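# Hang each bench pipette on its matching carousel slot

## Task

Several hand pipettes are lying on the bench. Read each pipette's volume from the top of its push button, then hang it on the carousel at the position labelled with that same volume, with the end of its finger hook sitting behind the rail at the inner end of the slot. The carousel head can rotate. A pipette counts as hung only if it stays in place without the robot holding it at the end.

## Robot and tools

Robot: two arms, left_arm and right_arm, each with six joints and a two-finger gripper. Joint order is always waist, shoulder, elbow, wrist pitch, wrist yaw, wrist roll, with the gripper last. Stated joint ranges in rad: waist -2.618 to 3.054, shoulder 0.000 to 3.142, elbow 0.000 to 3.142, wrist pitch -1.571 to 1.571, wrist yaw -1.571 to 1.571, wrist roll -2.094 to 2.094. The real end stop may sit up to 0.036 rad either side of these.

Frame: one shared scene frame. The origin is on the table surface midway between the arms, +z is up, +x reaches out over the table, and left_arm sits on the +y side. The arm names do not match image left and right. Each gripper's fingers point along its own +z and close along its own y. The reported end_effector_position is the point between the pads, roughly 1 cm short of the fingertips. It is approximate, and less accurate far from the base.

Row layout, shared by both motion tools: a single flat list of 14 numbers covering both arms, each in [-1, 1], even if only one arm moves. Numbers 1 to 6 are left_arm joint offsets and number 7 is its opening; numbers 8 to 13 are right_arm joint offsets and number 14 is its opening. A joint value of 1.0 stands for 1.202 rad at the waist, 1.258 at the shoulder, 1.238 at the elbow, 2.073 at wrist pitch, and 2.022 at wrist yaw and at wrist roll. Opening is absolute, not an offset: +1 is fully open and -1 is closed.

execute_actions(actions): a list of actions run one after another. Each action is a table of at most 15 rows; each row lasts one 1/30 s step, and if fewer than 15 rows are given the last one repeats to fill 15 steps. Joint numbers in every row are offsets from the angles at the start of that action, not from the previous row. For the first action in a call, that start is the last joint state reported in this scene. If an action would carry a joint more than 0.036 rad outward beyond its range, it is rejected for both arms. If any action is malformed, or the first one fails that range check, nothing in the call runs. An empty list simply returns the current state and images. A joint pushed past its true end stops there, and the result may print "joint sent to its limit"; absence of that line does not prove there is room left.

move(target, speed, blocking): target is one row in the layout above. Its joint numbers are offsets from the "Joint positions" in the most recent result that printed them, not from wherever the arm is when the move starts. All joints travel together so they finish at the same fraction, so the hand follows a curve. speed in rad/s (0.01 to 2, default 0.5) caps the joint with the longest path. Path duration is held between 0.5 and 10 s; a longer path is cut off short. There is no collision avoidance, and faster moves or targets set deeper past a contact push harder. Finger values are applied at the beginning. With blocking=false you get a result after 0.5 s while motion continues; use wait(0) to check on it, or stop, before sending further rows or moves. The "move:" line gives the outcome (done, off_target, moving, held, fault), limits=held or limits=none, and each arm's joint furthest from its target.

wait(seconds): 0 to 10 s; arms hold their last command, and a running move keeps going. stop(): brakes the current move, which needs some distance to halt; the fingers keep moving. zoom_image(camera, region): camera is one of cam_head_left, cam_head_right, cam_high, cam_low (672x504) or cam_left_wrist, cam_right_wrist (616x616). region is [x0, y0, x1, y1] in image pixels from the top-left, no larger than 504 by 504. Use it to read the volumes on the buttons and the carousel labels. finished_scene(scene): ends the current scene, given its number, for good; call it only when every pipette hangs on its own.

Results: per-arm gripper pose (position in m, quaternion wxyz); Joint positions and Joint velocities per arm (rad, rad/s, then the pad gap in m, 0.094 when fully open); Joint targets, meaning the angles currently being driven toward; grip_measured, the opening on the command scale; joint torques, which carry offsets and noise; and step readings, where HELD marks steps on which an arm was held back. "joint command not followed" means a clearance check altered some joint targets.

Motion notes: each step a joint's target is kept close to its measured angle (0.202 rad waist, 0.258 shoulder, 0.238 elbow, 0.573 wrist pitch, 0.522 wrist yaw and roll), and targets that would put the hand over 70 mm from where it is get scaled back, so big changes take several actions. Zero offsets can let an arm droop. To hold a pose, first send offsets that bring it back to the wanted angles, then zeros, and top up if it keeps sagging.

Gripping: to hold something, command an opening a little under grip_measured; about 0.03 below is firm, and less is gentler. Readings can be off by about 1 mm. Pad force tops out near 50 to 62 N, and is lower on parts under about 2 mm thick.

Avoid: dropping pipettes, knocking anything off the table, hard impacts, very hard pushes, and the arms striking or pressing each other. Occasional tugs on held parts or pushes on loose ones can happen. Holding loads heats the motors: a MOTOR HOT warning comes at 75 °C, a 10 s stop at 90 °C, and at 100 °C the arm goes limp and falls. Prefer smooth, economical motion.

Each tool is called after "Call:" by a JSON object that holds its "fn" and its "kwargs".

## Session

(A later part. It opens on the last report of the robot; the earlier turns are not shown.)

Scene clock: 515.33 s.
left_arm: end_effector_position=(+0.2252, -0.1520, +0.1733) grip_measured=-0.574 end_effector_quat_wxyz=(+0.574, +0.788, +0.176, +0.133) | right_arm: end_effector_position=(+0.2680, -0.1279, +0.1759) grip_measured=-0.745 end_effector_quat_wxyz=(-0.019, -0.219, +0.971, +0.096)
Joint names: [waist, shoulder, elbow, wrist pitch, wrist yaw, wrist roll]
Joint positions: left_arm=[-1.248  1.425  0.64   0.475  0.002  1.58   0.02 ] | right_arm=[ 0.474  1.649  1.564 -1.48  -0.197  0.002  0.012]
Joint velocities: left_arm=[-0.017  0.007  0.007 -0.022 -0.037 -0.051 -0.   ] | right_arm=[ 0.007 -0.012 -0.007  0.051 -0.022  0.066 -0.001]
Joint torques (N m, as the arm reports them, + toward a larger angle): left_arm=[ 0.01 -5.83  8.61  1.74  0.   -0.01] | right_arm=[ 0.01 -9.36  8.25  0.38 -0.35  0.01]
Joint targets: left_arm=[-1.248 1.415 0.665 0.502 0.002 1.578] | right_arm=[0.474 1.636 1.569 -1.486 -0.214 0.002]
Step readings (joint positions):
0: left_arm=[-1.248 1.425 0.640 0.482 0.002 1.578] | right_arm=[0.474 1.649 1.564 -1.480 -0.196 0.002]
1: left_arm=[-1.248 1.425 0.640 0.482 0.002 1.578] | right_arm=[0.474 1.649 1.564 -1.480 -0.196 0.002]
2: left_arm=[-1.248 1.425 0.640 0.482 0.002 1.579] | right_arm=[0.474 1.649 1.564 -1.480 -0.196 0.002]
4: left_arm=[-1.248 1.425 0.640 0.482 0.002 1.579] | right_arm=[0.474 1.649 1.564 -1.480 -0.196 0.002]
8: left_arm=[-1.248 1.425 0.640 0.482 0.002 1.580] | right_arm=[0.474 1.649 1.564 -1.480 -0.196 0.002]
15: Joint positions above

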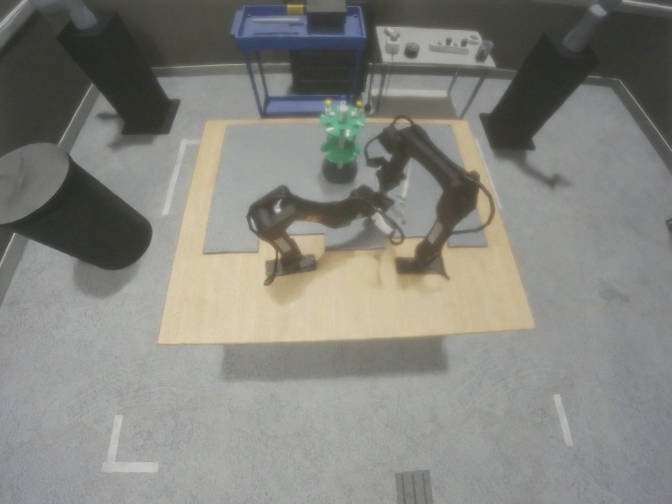

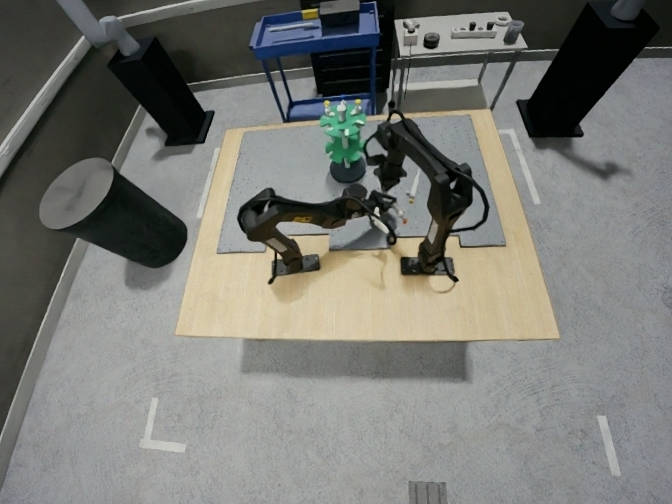

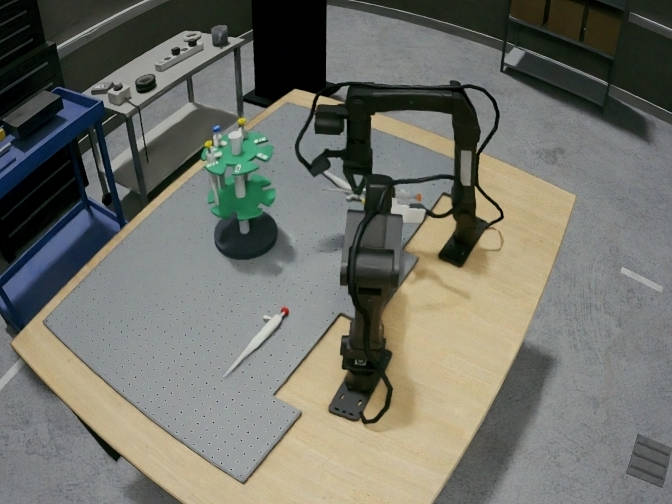

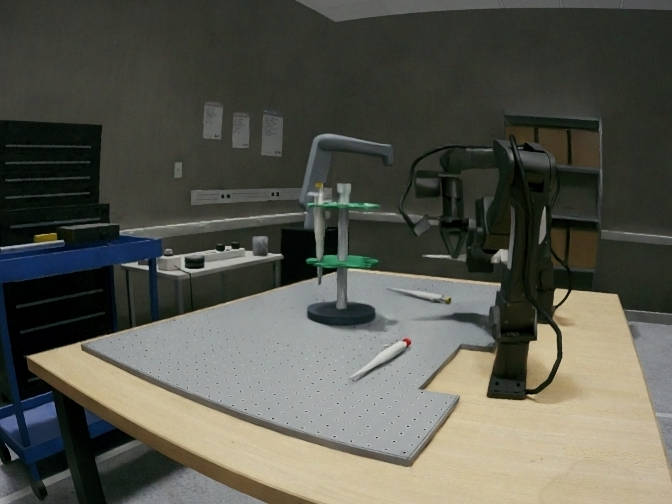

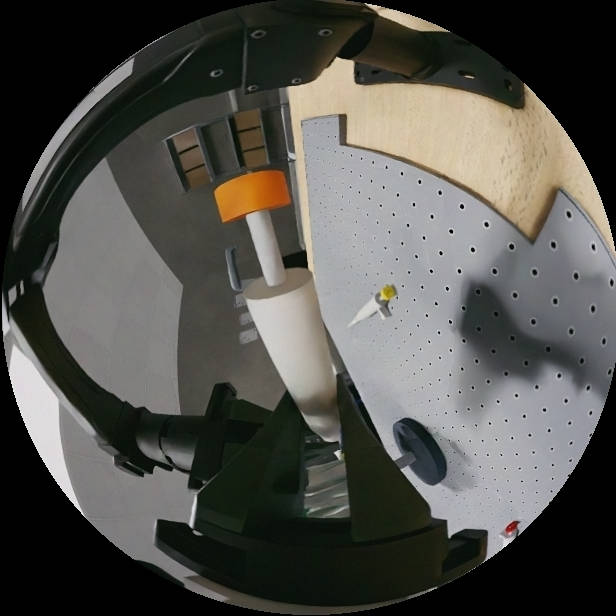

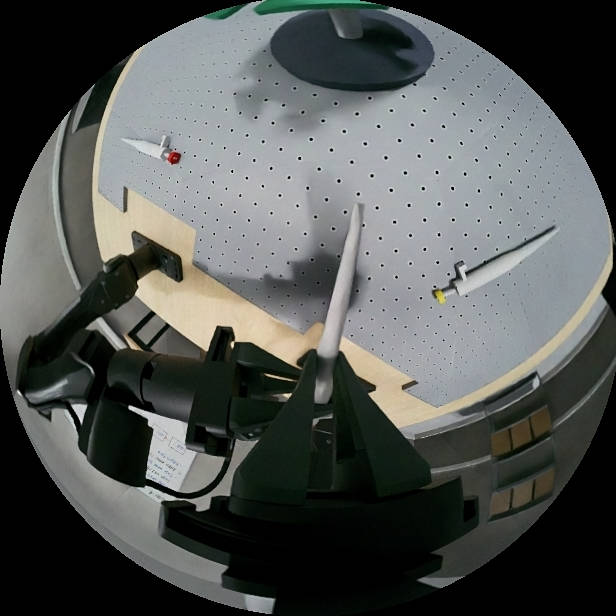

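Call:
{"fn": "execute_actions", "kwargs": {"actions": [[[0,-0.008,0.02,0.013,0,0,-0.615,0,-0.01,0.004,-0.003,-0.009,0,-0.72],[0,-0.008,0.02,0.013,0,0,-0.615,0,-0.01,0.010,-0.003,-0.009,0,-0.65],[0,-0.008,0.02,0.013,0,0,-0.615,0,-0.01,0.016,-0.003,-0.009,0,-0.57],[0,-0.008,0.02,0.013,0,0,-0.615,0,-0.01,0.020,-0.003,-0.009,0,-0.5],[0,-0.008,0.02,0.013,0,0,-0.615,0,-0.01,0.024,-0.003,-0.009,0,-0.48],[0,-0.008,0.02,0.013,0,0,-0.615,0,-0.01,0.030,-0.003,-0.009,0,-0.48],[0,-0.008,0.02,0.013,0,0,-0.615,0,-0.01,0.040,-0.003,-0.009,0,-0.48],[0,-0.008,0.02,0.013,0,0,-0.615,0,-0.01,0.053,-0.003,-0.009,0,-0.48],[0,-0.008,0.02,0.013,0,0,-0.615,0,-0.01,0.068,-0.003,-0.009,0,-0.48],[0,-0.008,0.02,0.013,0,0,-0.615,0,-0.01,0.084,-0.003,-0.009,0,-0.48],[0,-0.008,0.02,0.013,0,0,-0.615,0,-0.01,0.100,-0.003,-0.009,0,-0.48],[0,-0.008,0.02,0.013,0,0,-0.615,0,-0.01,0.115,-0.003,-0.009,0,-0.48],[0,-0.008,0.02,0.013,0,0,-0.615,0,-0.01,0.128,-0.003,-0.009,0,-0.48],[0,-0.008,0.02,0.013,0,0,-0.615,0,-0.01,0.138,-0.003,-0.009,0,-0.48],[0,-0.008,0.02,0.013,0,0,-0.615,0,-0.01,0.145,-0.003,-0.009,0,-0.48]]]}}

Scene clock: 581.63 s.
left_arm: end_effector_position=(+0.2252, -0.1520, +0.1732) grip_measured=-0.574 end_effector_quat_wxyz=(+0.574, +0.789, +0.175, +0.134) | right_arm: end_effector_position=(+0.2891, -0.1174, +0.2110) grip_measured=-0.483 end_effector_quat_wxyz=(+0.043, -0.225, +0.967, +0.111)
Joint names: [waist, shoulder, elbow, wrist pitch, wrist yaw, wrist roll]
Joint positions: left_arm=[-1.248  1.425  0.64   0.474  0.002  1.582  0.02 ] | right_arm=[ 0.474  1.649  1.698 -1.487 -0.199  0.002  0.024]
Joint velocities: left_arm=[-0.012  0.007 -0.002  0.037 -0.037 -0.022 -0.   ] | right_arm=[-0.007 -0.012  0.442 -0.022  0.037  0.007  0.   ]
Joint torques (N m, as the arm reports them, + toward a larger angle): left_arm=[ 0.02 -5.8   8.57  1.73  0.   -0.02] | right_arm=[-0.08 -9.56  9.33  0.76 -0.34  0.  ]
Joint targets: left_arm=[-1.248 1.415 0.665 0.501 0.002 1.580] | right_arm=[0.474 1.636 1.744 -1.486 -0.215 0.002]
Step readings (joint positions):
0: left_arm=[-1.248 1.425 0.640 0.475 0.002 1.580] | right_arm=[0.474 1.649 1.564 -1.480 -0.197 0.002]
1: left_arm=[-1.248 1.425 0.640 0.474 0.002 1.580] | right_arm=[0.474 1.649 1.564 -1.480 -0.197 0.002]
2: left_arm=[-1.248 1.425 0.640 0.474 0.002 1.580] | right_arm=[0.474 1.649 1.564 -1.480 -0.197 0.002]
4: left_arm=[-1.248 1.425 0.640 0.474 0.002 1.581] | right_arm=[0.474 1.649 1.564 -1.480 -0.197 0.002]
8: left_arm=[-1.248 1.425 0.640 0.474 0.002 1.582] | right_arm=[0.474 1.649 1.573 -1.483 -0.198 0.002]
15: Joint positions above

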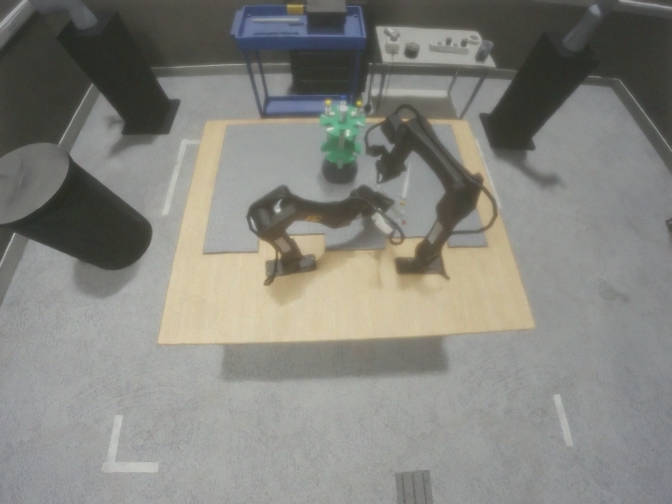

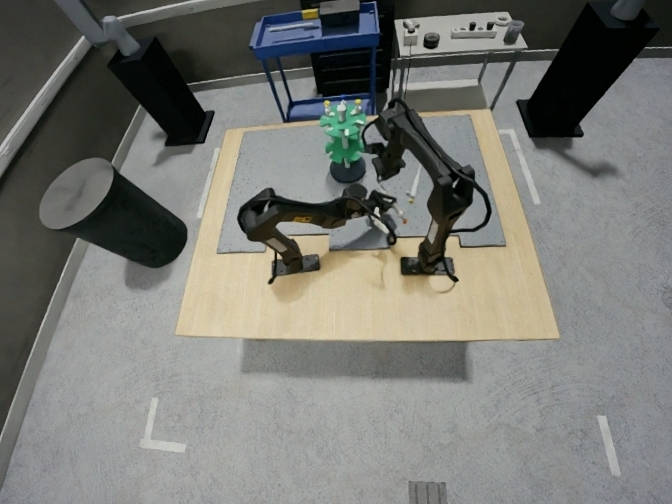

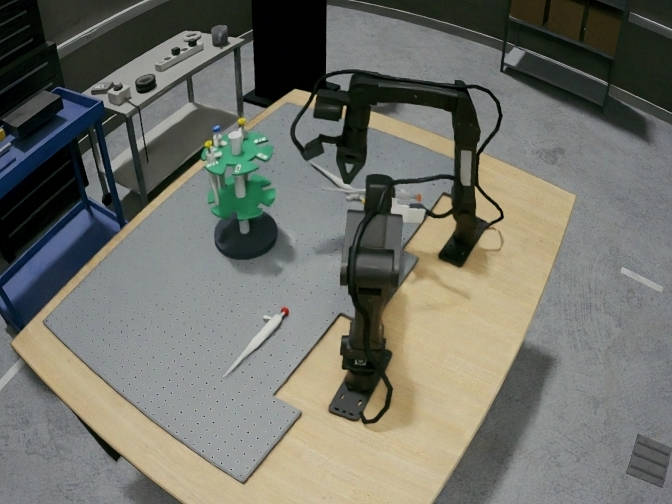

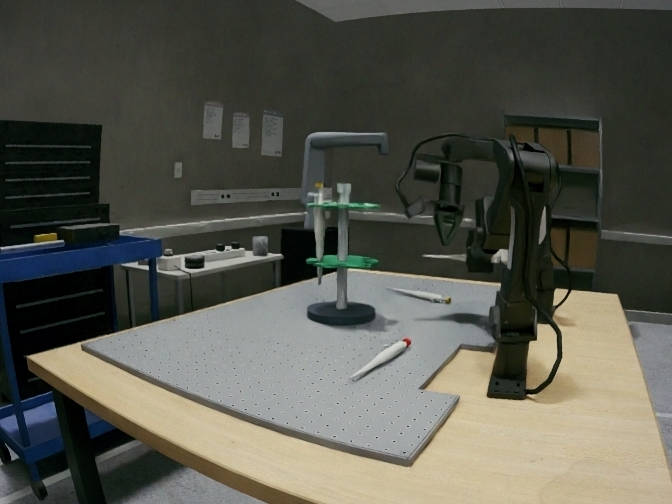

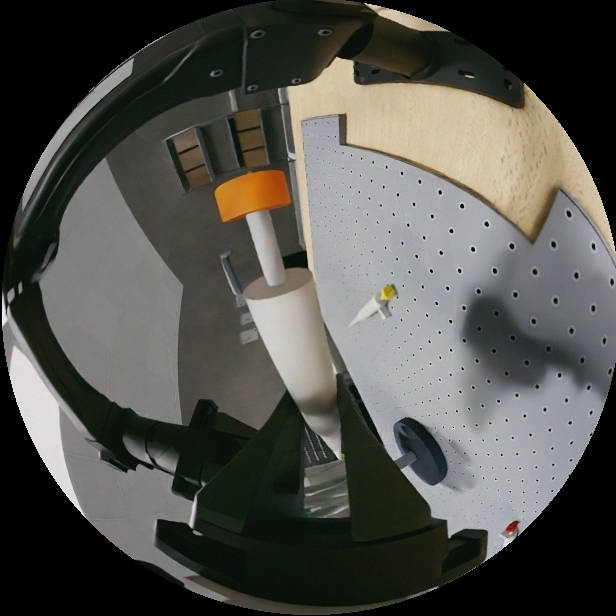

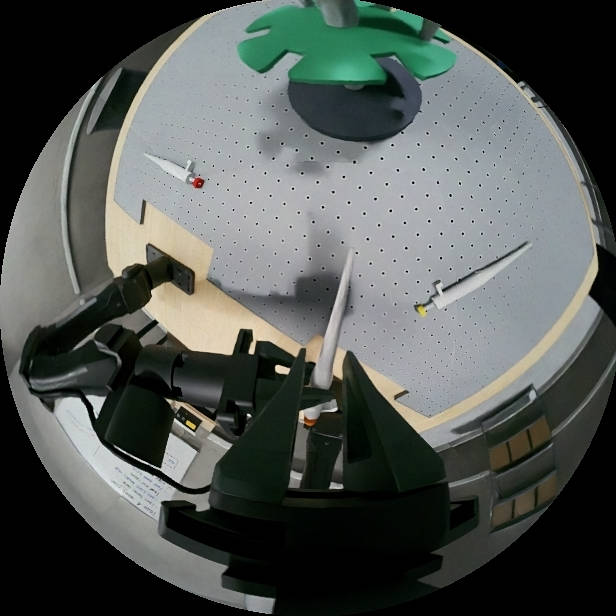

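Call:
{"fn": "move", "kwargs": {"target": [0, -0.008, 0.02, 0.1597, -0.15, -0.7864, -0.615, -0.4077, 0.4591, 0.2375, 0.0902, 0.1044, 0.1405, -0.48], "speed": 1.1}}

Scene clock: 596.47 s.
left_arm: end_effector_position=(+0.2737, -0.1333, +0.2434) grip_measured=-0.575 end_effector_quat_wxyz=(+0.641, +0.290, +0.654, -0.279) | right_arm: end_effector_position=(+0.4505, -0.3044, +0.0735) grip_measured=-0.483 end_effector_quat_wxyz=(-0.004, +0.162, +0.987, -0.001)
Joint names: [waist, shoulder, elbow, wrist pitch, wrist yaw, wrist roll]
Joint positions: left_arm=[-1.248  1.425  0.64   0.761 -0.292  0.001  0.02 ] | right_arm=[-0.017  2.223  1.958 -1.314  0.001  0.279  0.024]
Joint velocities: left_arm=[ 0.007  0.002  0.007  0.007 -0.037  0.007  0.   ] | right_arm=[-0.017  0.017  0.002 -0.037  0.007  0.066 -0.   ]
Joint torques (N m, as the arm reports them, + toward a larger angle): left_arm=[ 0.01 -5.85  8.61  1.89 -0.1  -0.04] | right_arm=[  0.02 -13.9   10.85   0.61   0.12   0.08]
Joint targets: left_arm=[-1.248 1.415 0.665 0.805 -0.301 -0.008] | right_arm=[-0.016 2.226 1.992 -1.300 0.012 0.286]
move: off_target (left_arm, right_arm); limits=none; left_arm: farthest joint: the wrist pitch, 0.044 radians from its target (0.331 radians at the start); right_arm: farthest joint: the elbow, 0.034 radians from its target (0.271 radians at the start)

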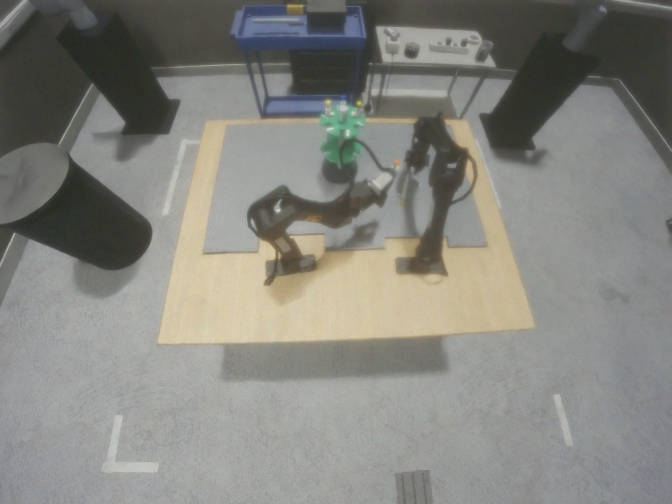

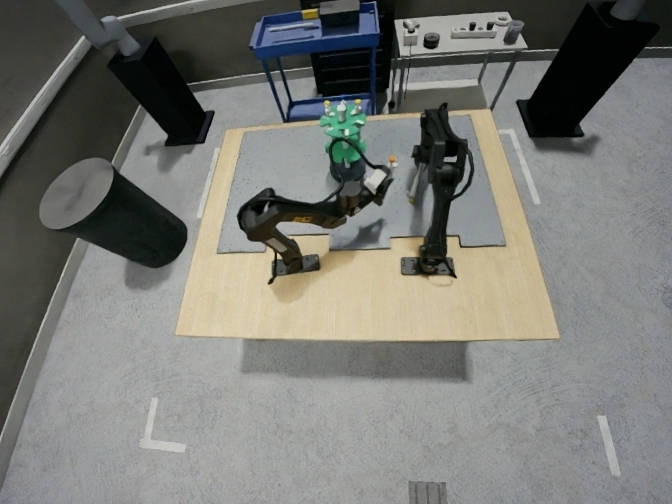

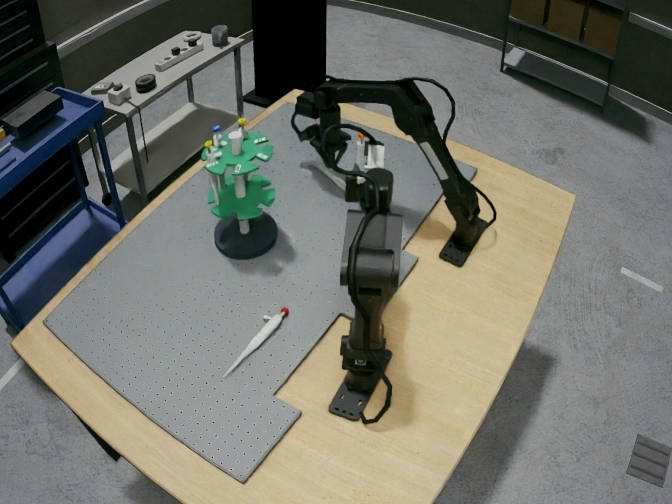

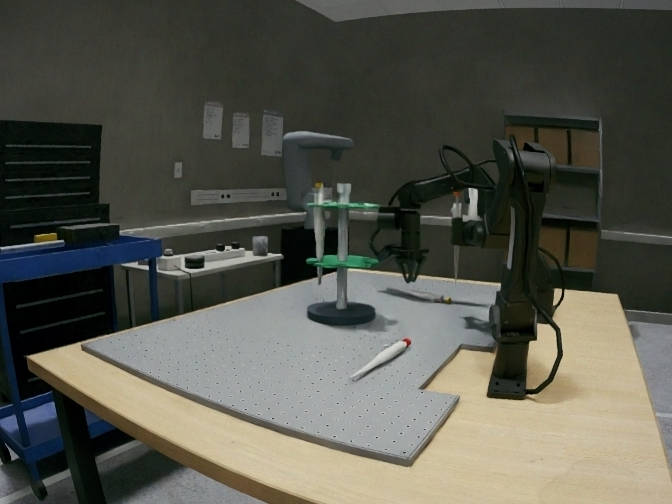

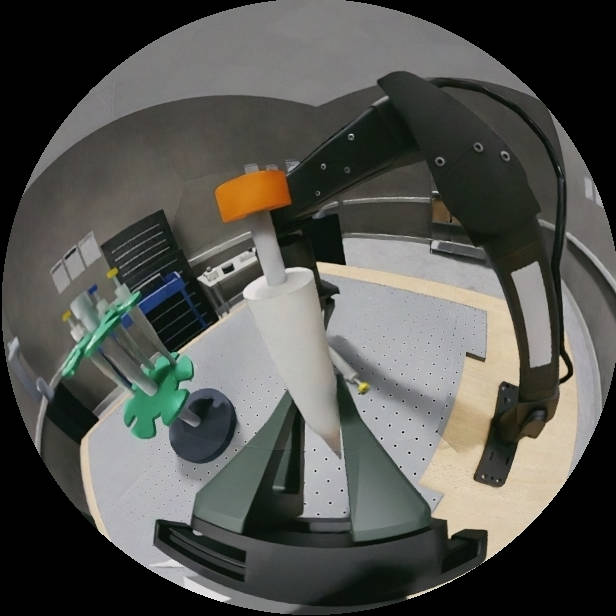

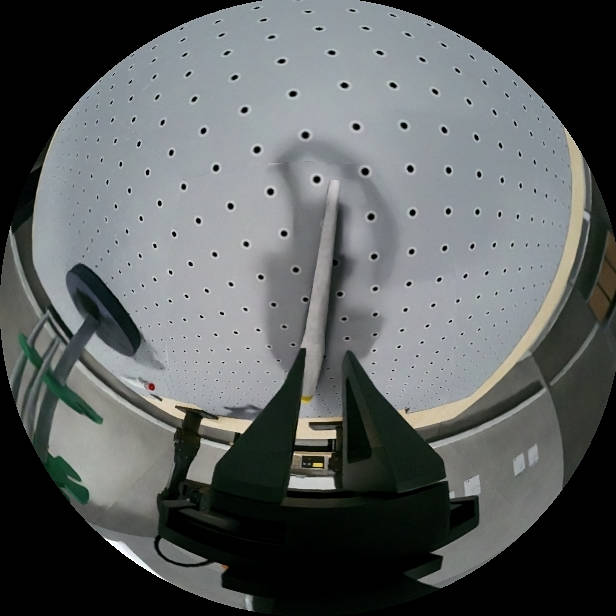

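Call:
{"fn": "move", "kwargs": {"target": [0.1597, -0.0564, 0.0517, -0.0145, -0.3338, -0.002, -0.615, 0.009, 0.035, -0.0808, 0.0714, 0, 0, -0.3], "speed": 0.6}}

Scene clock: 615.10 s.
left_arm: end_effector_position=(+0.3716, +0.0294, +0.2608) grip_measured=-0.575 end_effector_quat_wxyz=(+0.707, -0.007, +0.708, +0.008) | right_arm: end_effector_position=(+0.4582, -0.3047, +0.0381) grip_measured=-0.303 end_effector_quat_wxyz=(+0.003, +0.162, +0.987, -0.000)
Joint names: [waist, shoulder, elbow, wrist pitch, wrist yaw, wrist roll]
Joint positions: left_arm=[-1.064  1.384  0.662  0.719 -0.957  0.     0.02 ] | right_arm=[-0.017  2.256  1.87  -1.18   0.001  0.279  0.033]
Joint velocities: left_arm=[-0.002 -0.012 -0.017 -0.051  0.022 -0.037  0.002] | right_arm=[ 0.002  0.012  0.007 -0.051  0.022 -0.022 -0.001]
Joint torques (N m, as the arm reports them, + toward a larger angle): left_arm=[ 0.72 -6.96  9.85  1.35 -0.12 -0.03] | right_arm=[  0.8  -13.33   6.68   0.62  -0.01  -0.01]
Joint targets: left_arm=[-1.056 1.354 0.704 0.731 -0.967 -0.003] | right_arm=[-0.006 2.267 1.857 -1.166 0.001 0.279]
move: off_target (left_arm); limits=none; left_arm: farthest joint: the elbow, 0.042 radians from its target (0.064 radians at the start); right_arm: farthest joint: the wrist pitch, 0.014 radians from its target (0.148 radians at the start)

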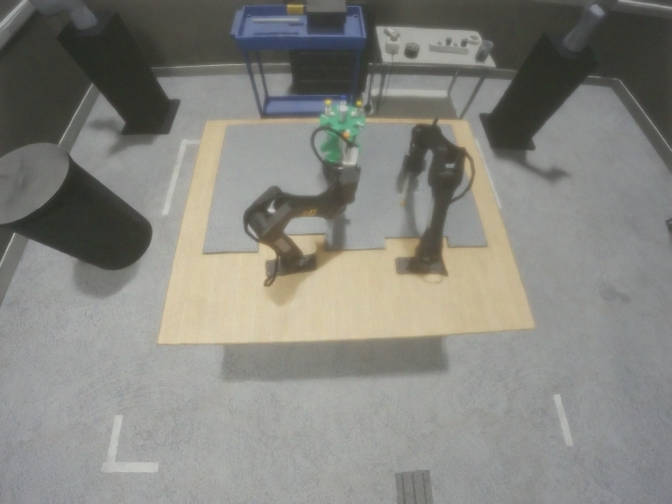

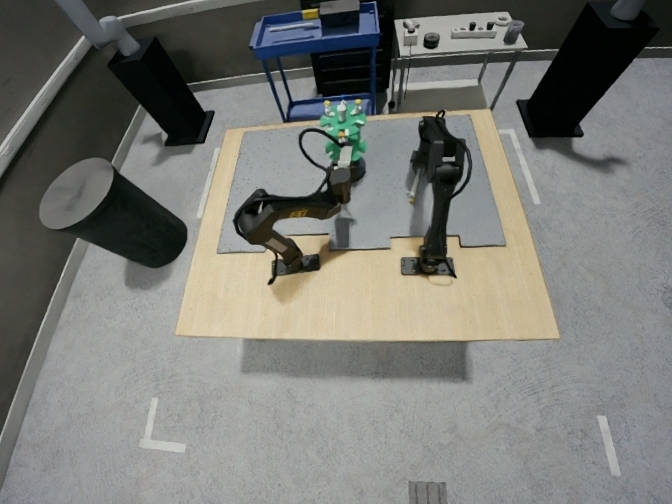

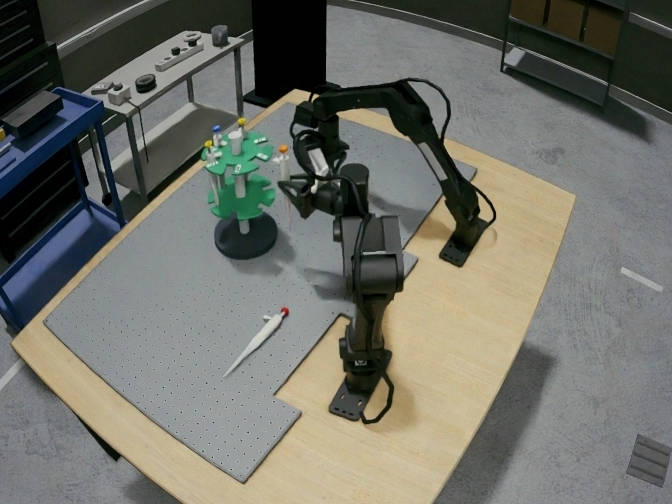

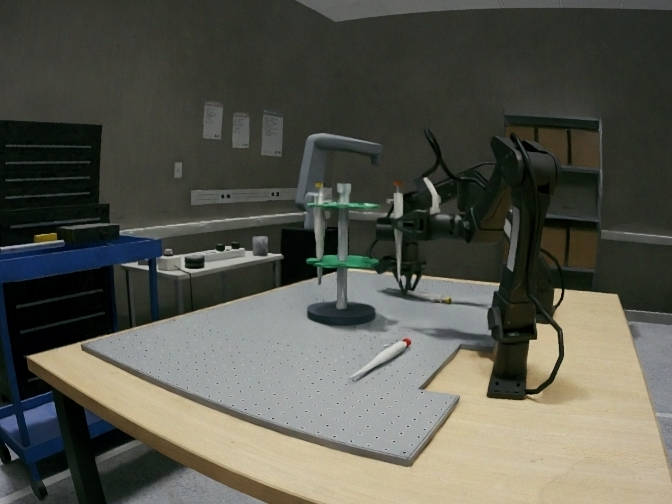

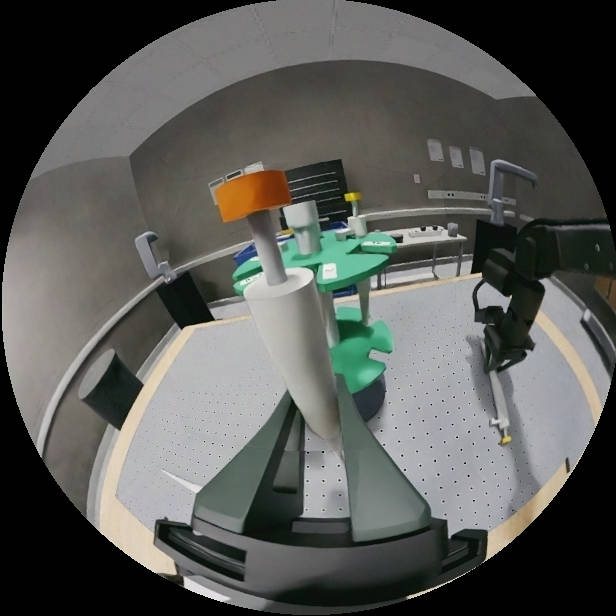

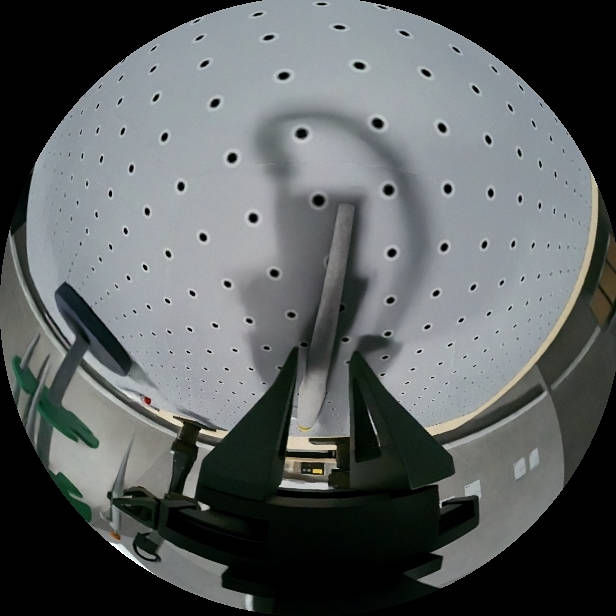

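Call:
{"fn": "zoom_image", "kwargs": {"camera": "cam_low", "region": [295, 165, 455, 305]}}

Call:
{"fn": "zoom_image", "kwargs": {"camera": "cam_high", "region": [195, 105, 335, 245]}}

Call:
{"fn": "zoom_image", "kwargs": {"camera": "cam_left_wrist", "region": [210, 160, 410, 360]}}

Call:
{"fn": "zoom_image", "kwargs": {"camera": "cam_head_left", "region": [305, 90, 385, 170]}}

Region (295, 165, 455, 305) of cam_low's 672x504 image, scaled by 3.150, with more detail than that image has; it fills the top 441 rows of this view, and the rest is white.

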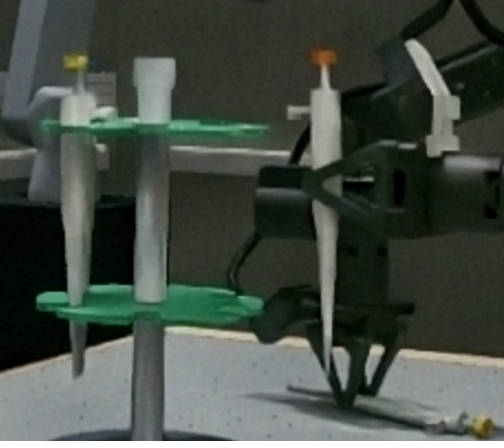

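Region (195, 105, 335, 245) of cam_high's 672x504 image, scaled by 3.600, with more detail than that image has.

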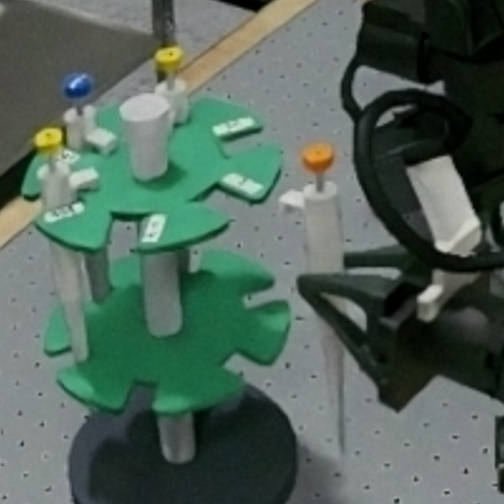

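Region (210, 160, 410, 360) of cam_left_wrist's 616x616 image, scaled by 2.520, with more detail than that image has.

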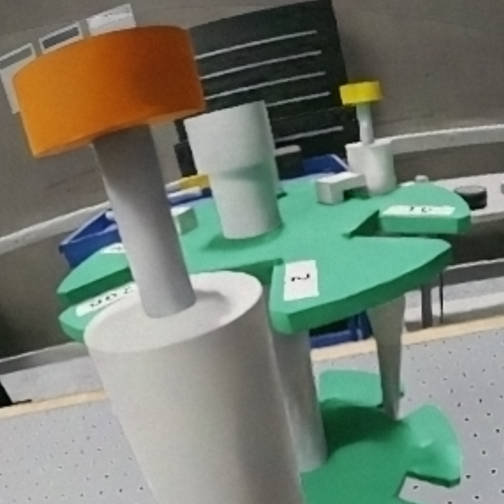

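Region (305, 90, 385, 170) of cam_head_left's 672x504 image, scaled by 6.300, with more detail than that image has.

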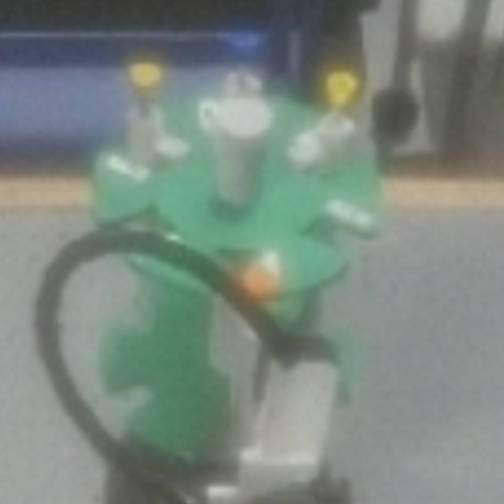

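Call:
{"fn": "execute_actions", "kwargs": {"actions": [[[0.0092,0.0039,0.0350,0.0177,0.0060,0.000,-0.615,0.011,-0.002,0,0,0,0,-0.32],[0.0140,0.0080,0.0377,0.0196,0.0089,0.001,-0.615,0.013,-0.002,0,0,0,0,-0.35],[0.0206,0.0137,0.0414,0.0222,0.0128,0.002,-0.615,0.015,-0.002,0,0,0,0,-0.38],[0.0304,0.0221,0.0470,0.0261,0.0186,0.0035,-0.615,0.016,-0.002,0,0,0,0,-0.41],[0.0415,0.0317,0.0533,0.0305,0.0252,0.005,-0.615,0.016,-0.002,0,0,0,0,-0.44],[0.0532,0.0418,0.0600,0.0352,0.0322,0.007,-0.615,0.016,-0.002,0,0,0,0,-0.47],[0.0663,0.0530,0.0674,0.0404,0.0399,0.009,-0.615,0.016,-0.002,0,0,0,0,-0.50],[0.0793,0.0643,0.0748,0.0455,0.0477,0.011,-0.615,0.016,-0.002,0,0,0,0,-0.54],[0.0924,0.0755,0.0822,0.0507,0.0554,0.013,-0.615,0.016,-0.002,0,0,0,0,-0.58],[0.1041,0.0857,0.0889,0.0554,0.0624,0.015,-0.615,0.016,-0.002,0,0,0,0,-0.62],[0.1152,0.0952,0.0952,0.0598,0.0690,0.0165,-0.615,0.016,-0.002,0,0,0,0,-0.66],[0.1250,0.1037,0.1008,0.0637,0.0748,0.018,-0.615,0.016,-0.002,0,0,0,0,-0.69],[0.1316,0.1093,0.1045,0.0663,0.0787,0.019,-0.615,0.016,-0.002,0,0,0,0,-0.72],[0.1364,0.1134,0.1072,0.0682,0.0816,0.020,-0.615,0.016,-0.002,0,0,0,0,-0.75],[0.1381,0.1149,0.1082,0.0689,0.0826,0.020,-0.615,0.016,-0.002,0,0,0,0,-0.78]]]}}

Scene clock: 676.03 s.
left_arm: end_effector_position=(+0.4229, +0.0397, +0.2581) grip_measured=-0.575 end_effector_quat_wxyz=(+0.712, -0.015, +0.701, +0.021) | right_arm: end_effector_position=(+0.4584, -0.2994, +0.0381) grip_measured=-0.732 end_effector_quat_wxyz=(+0.003, +0.155, +0.988, -0.000)
Joint names: [waist, shoulder, elbow, wrist pitch, wrist yaw, wrist roll]
Joint positions: left_arm=[-0.913  1.524  0.748  0.799 -0.836  0.027  0.02 ] | right_arm=[-0.005  2.256  1.87  -1.18   0.001  0.279  0.013]
Joint velocities: left_arm=[0.193 0.159 0.09  0.154 0.227 0.051 0.   ] | right_arm=[-0.007  0.017 -0.012 -0.022  0.022 -0.007 -0.001]
Joint torques (N m, as the arm reports them, + toward a larger angle): left_arm=[ 0.25 -6.3   9.75  1.69  0.11  0.05] | right_arm=[  0.5  -14.59   7.88   0.46  -0.02   0.02]
Joint targets: left_arm=[-0.898 1.528 0.796 0.862 -0.791 0.041] | right_arm=[0.002 2.253 1.870 -1.180 0.001 0.279]
Step readings (joint positions):
0: left_arm=[-1.064 1.384 0.662 0.719 -0.958 0.000] | right_arm=[-0.017 2.256 1.870 -1.180 0.001 0.279]
1: left_arm=[-1.064 1.384 0.662 0.720 -0.957 0.000] | right_arm=[-0.017 2.256 1.870 -1.180 0.001 0.279]
2: left_arm=[-1.064 1.384 0.662 0.720 -0.955 0.000] | right_arm=[-0.017 2.256 1.870 -1.180 0.001 0.279]
4: left_arm=[-1.055 1.390 0.665 0.726 -0.948 0.001] | right_arm=[-0.014 2.256 1.870 -1.180 0.001 0.279]
8: left_arm=[-1.007 1.437 0.697 0.748 -0.914 0.007] | right_arm=[-0.007 2.256 1.870 -1.180 0.001 0.279]
15: Joint positions above

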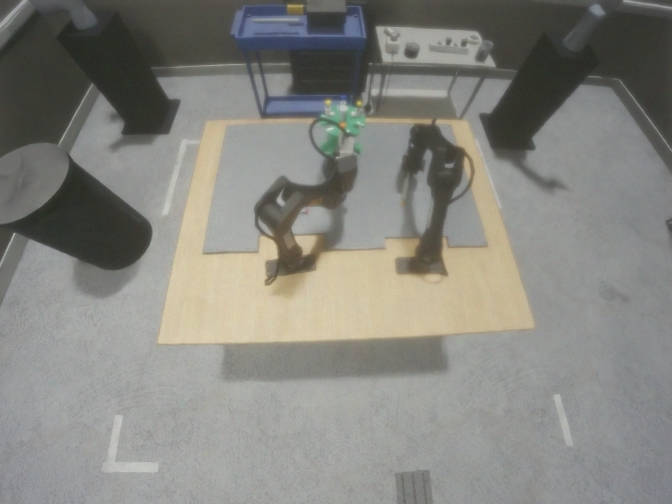

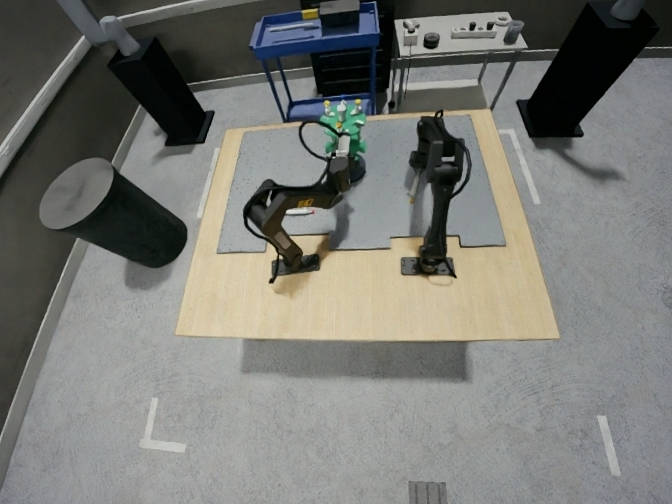

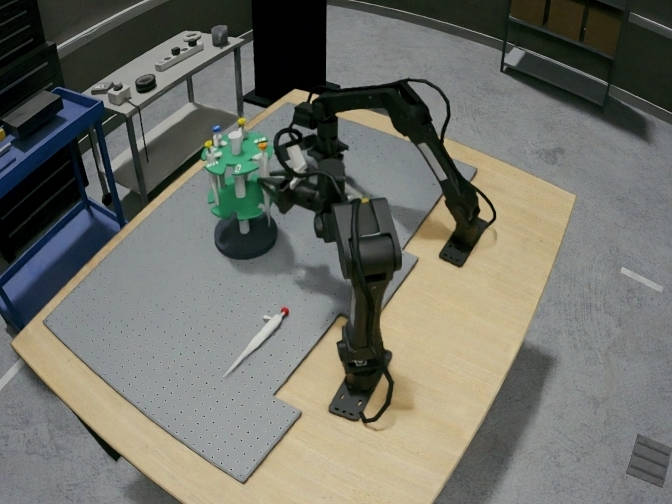

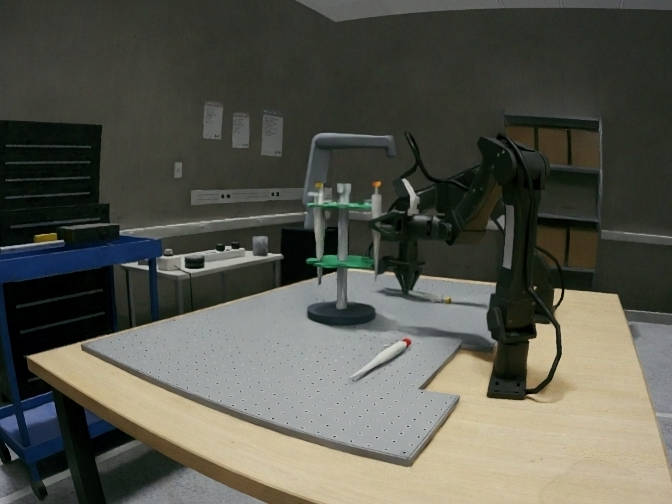

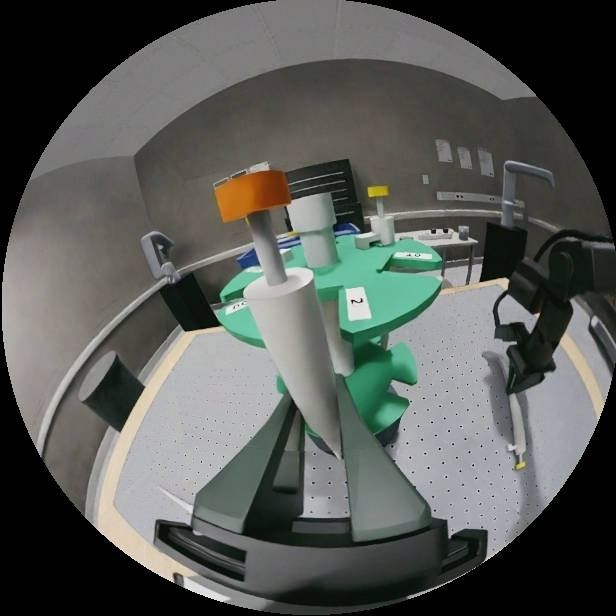

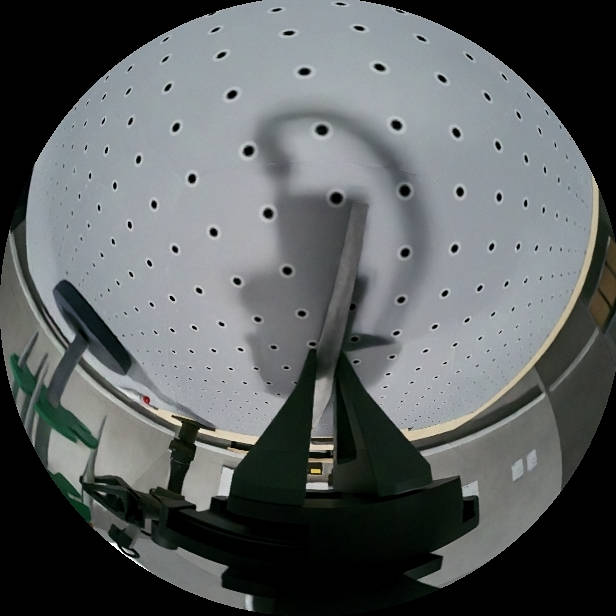

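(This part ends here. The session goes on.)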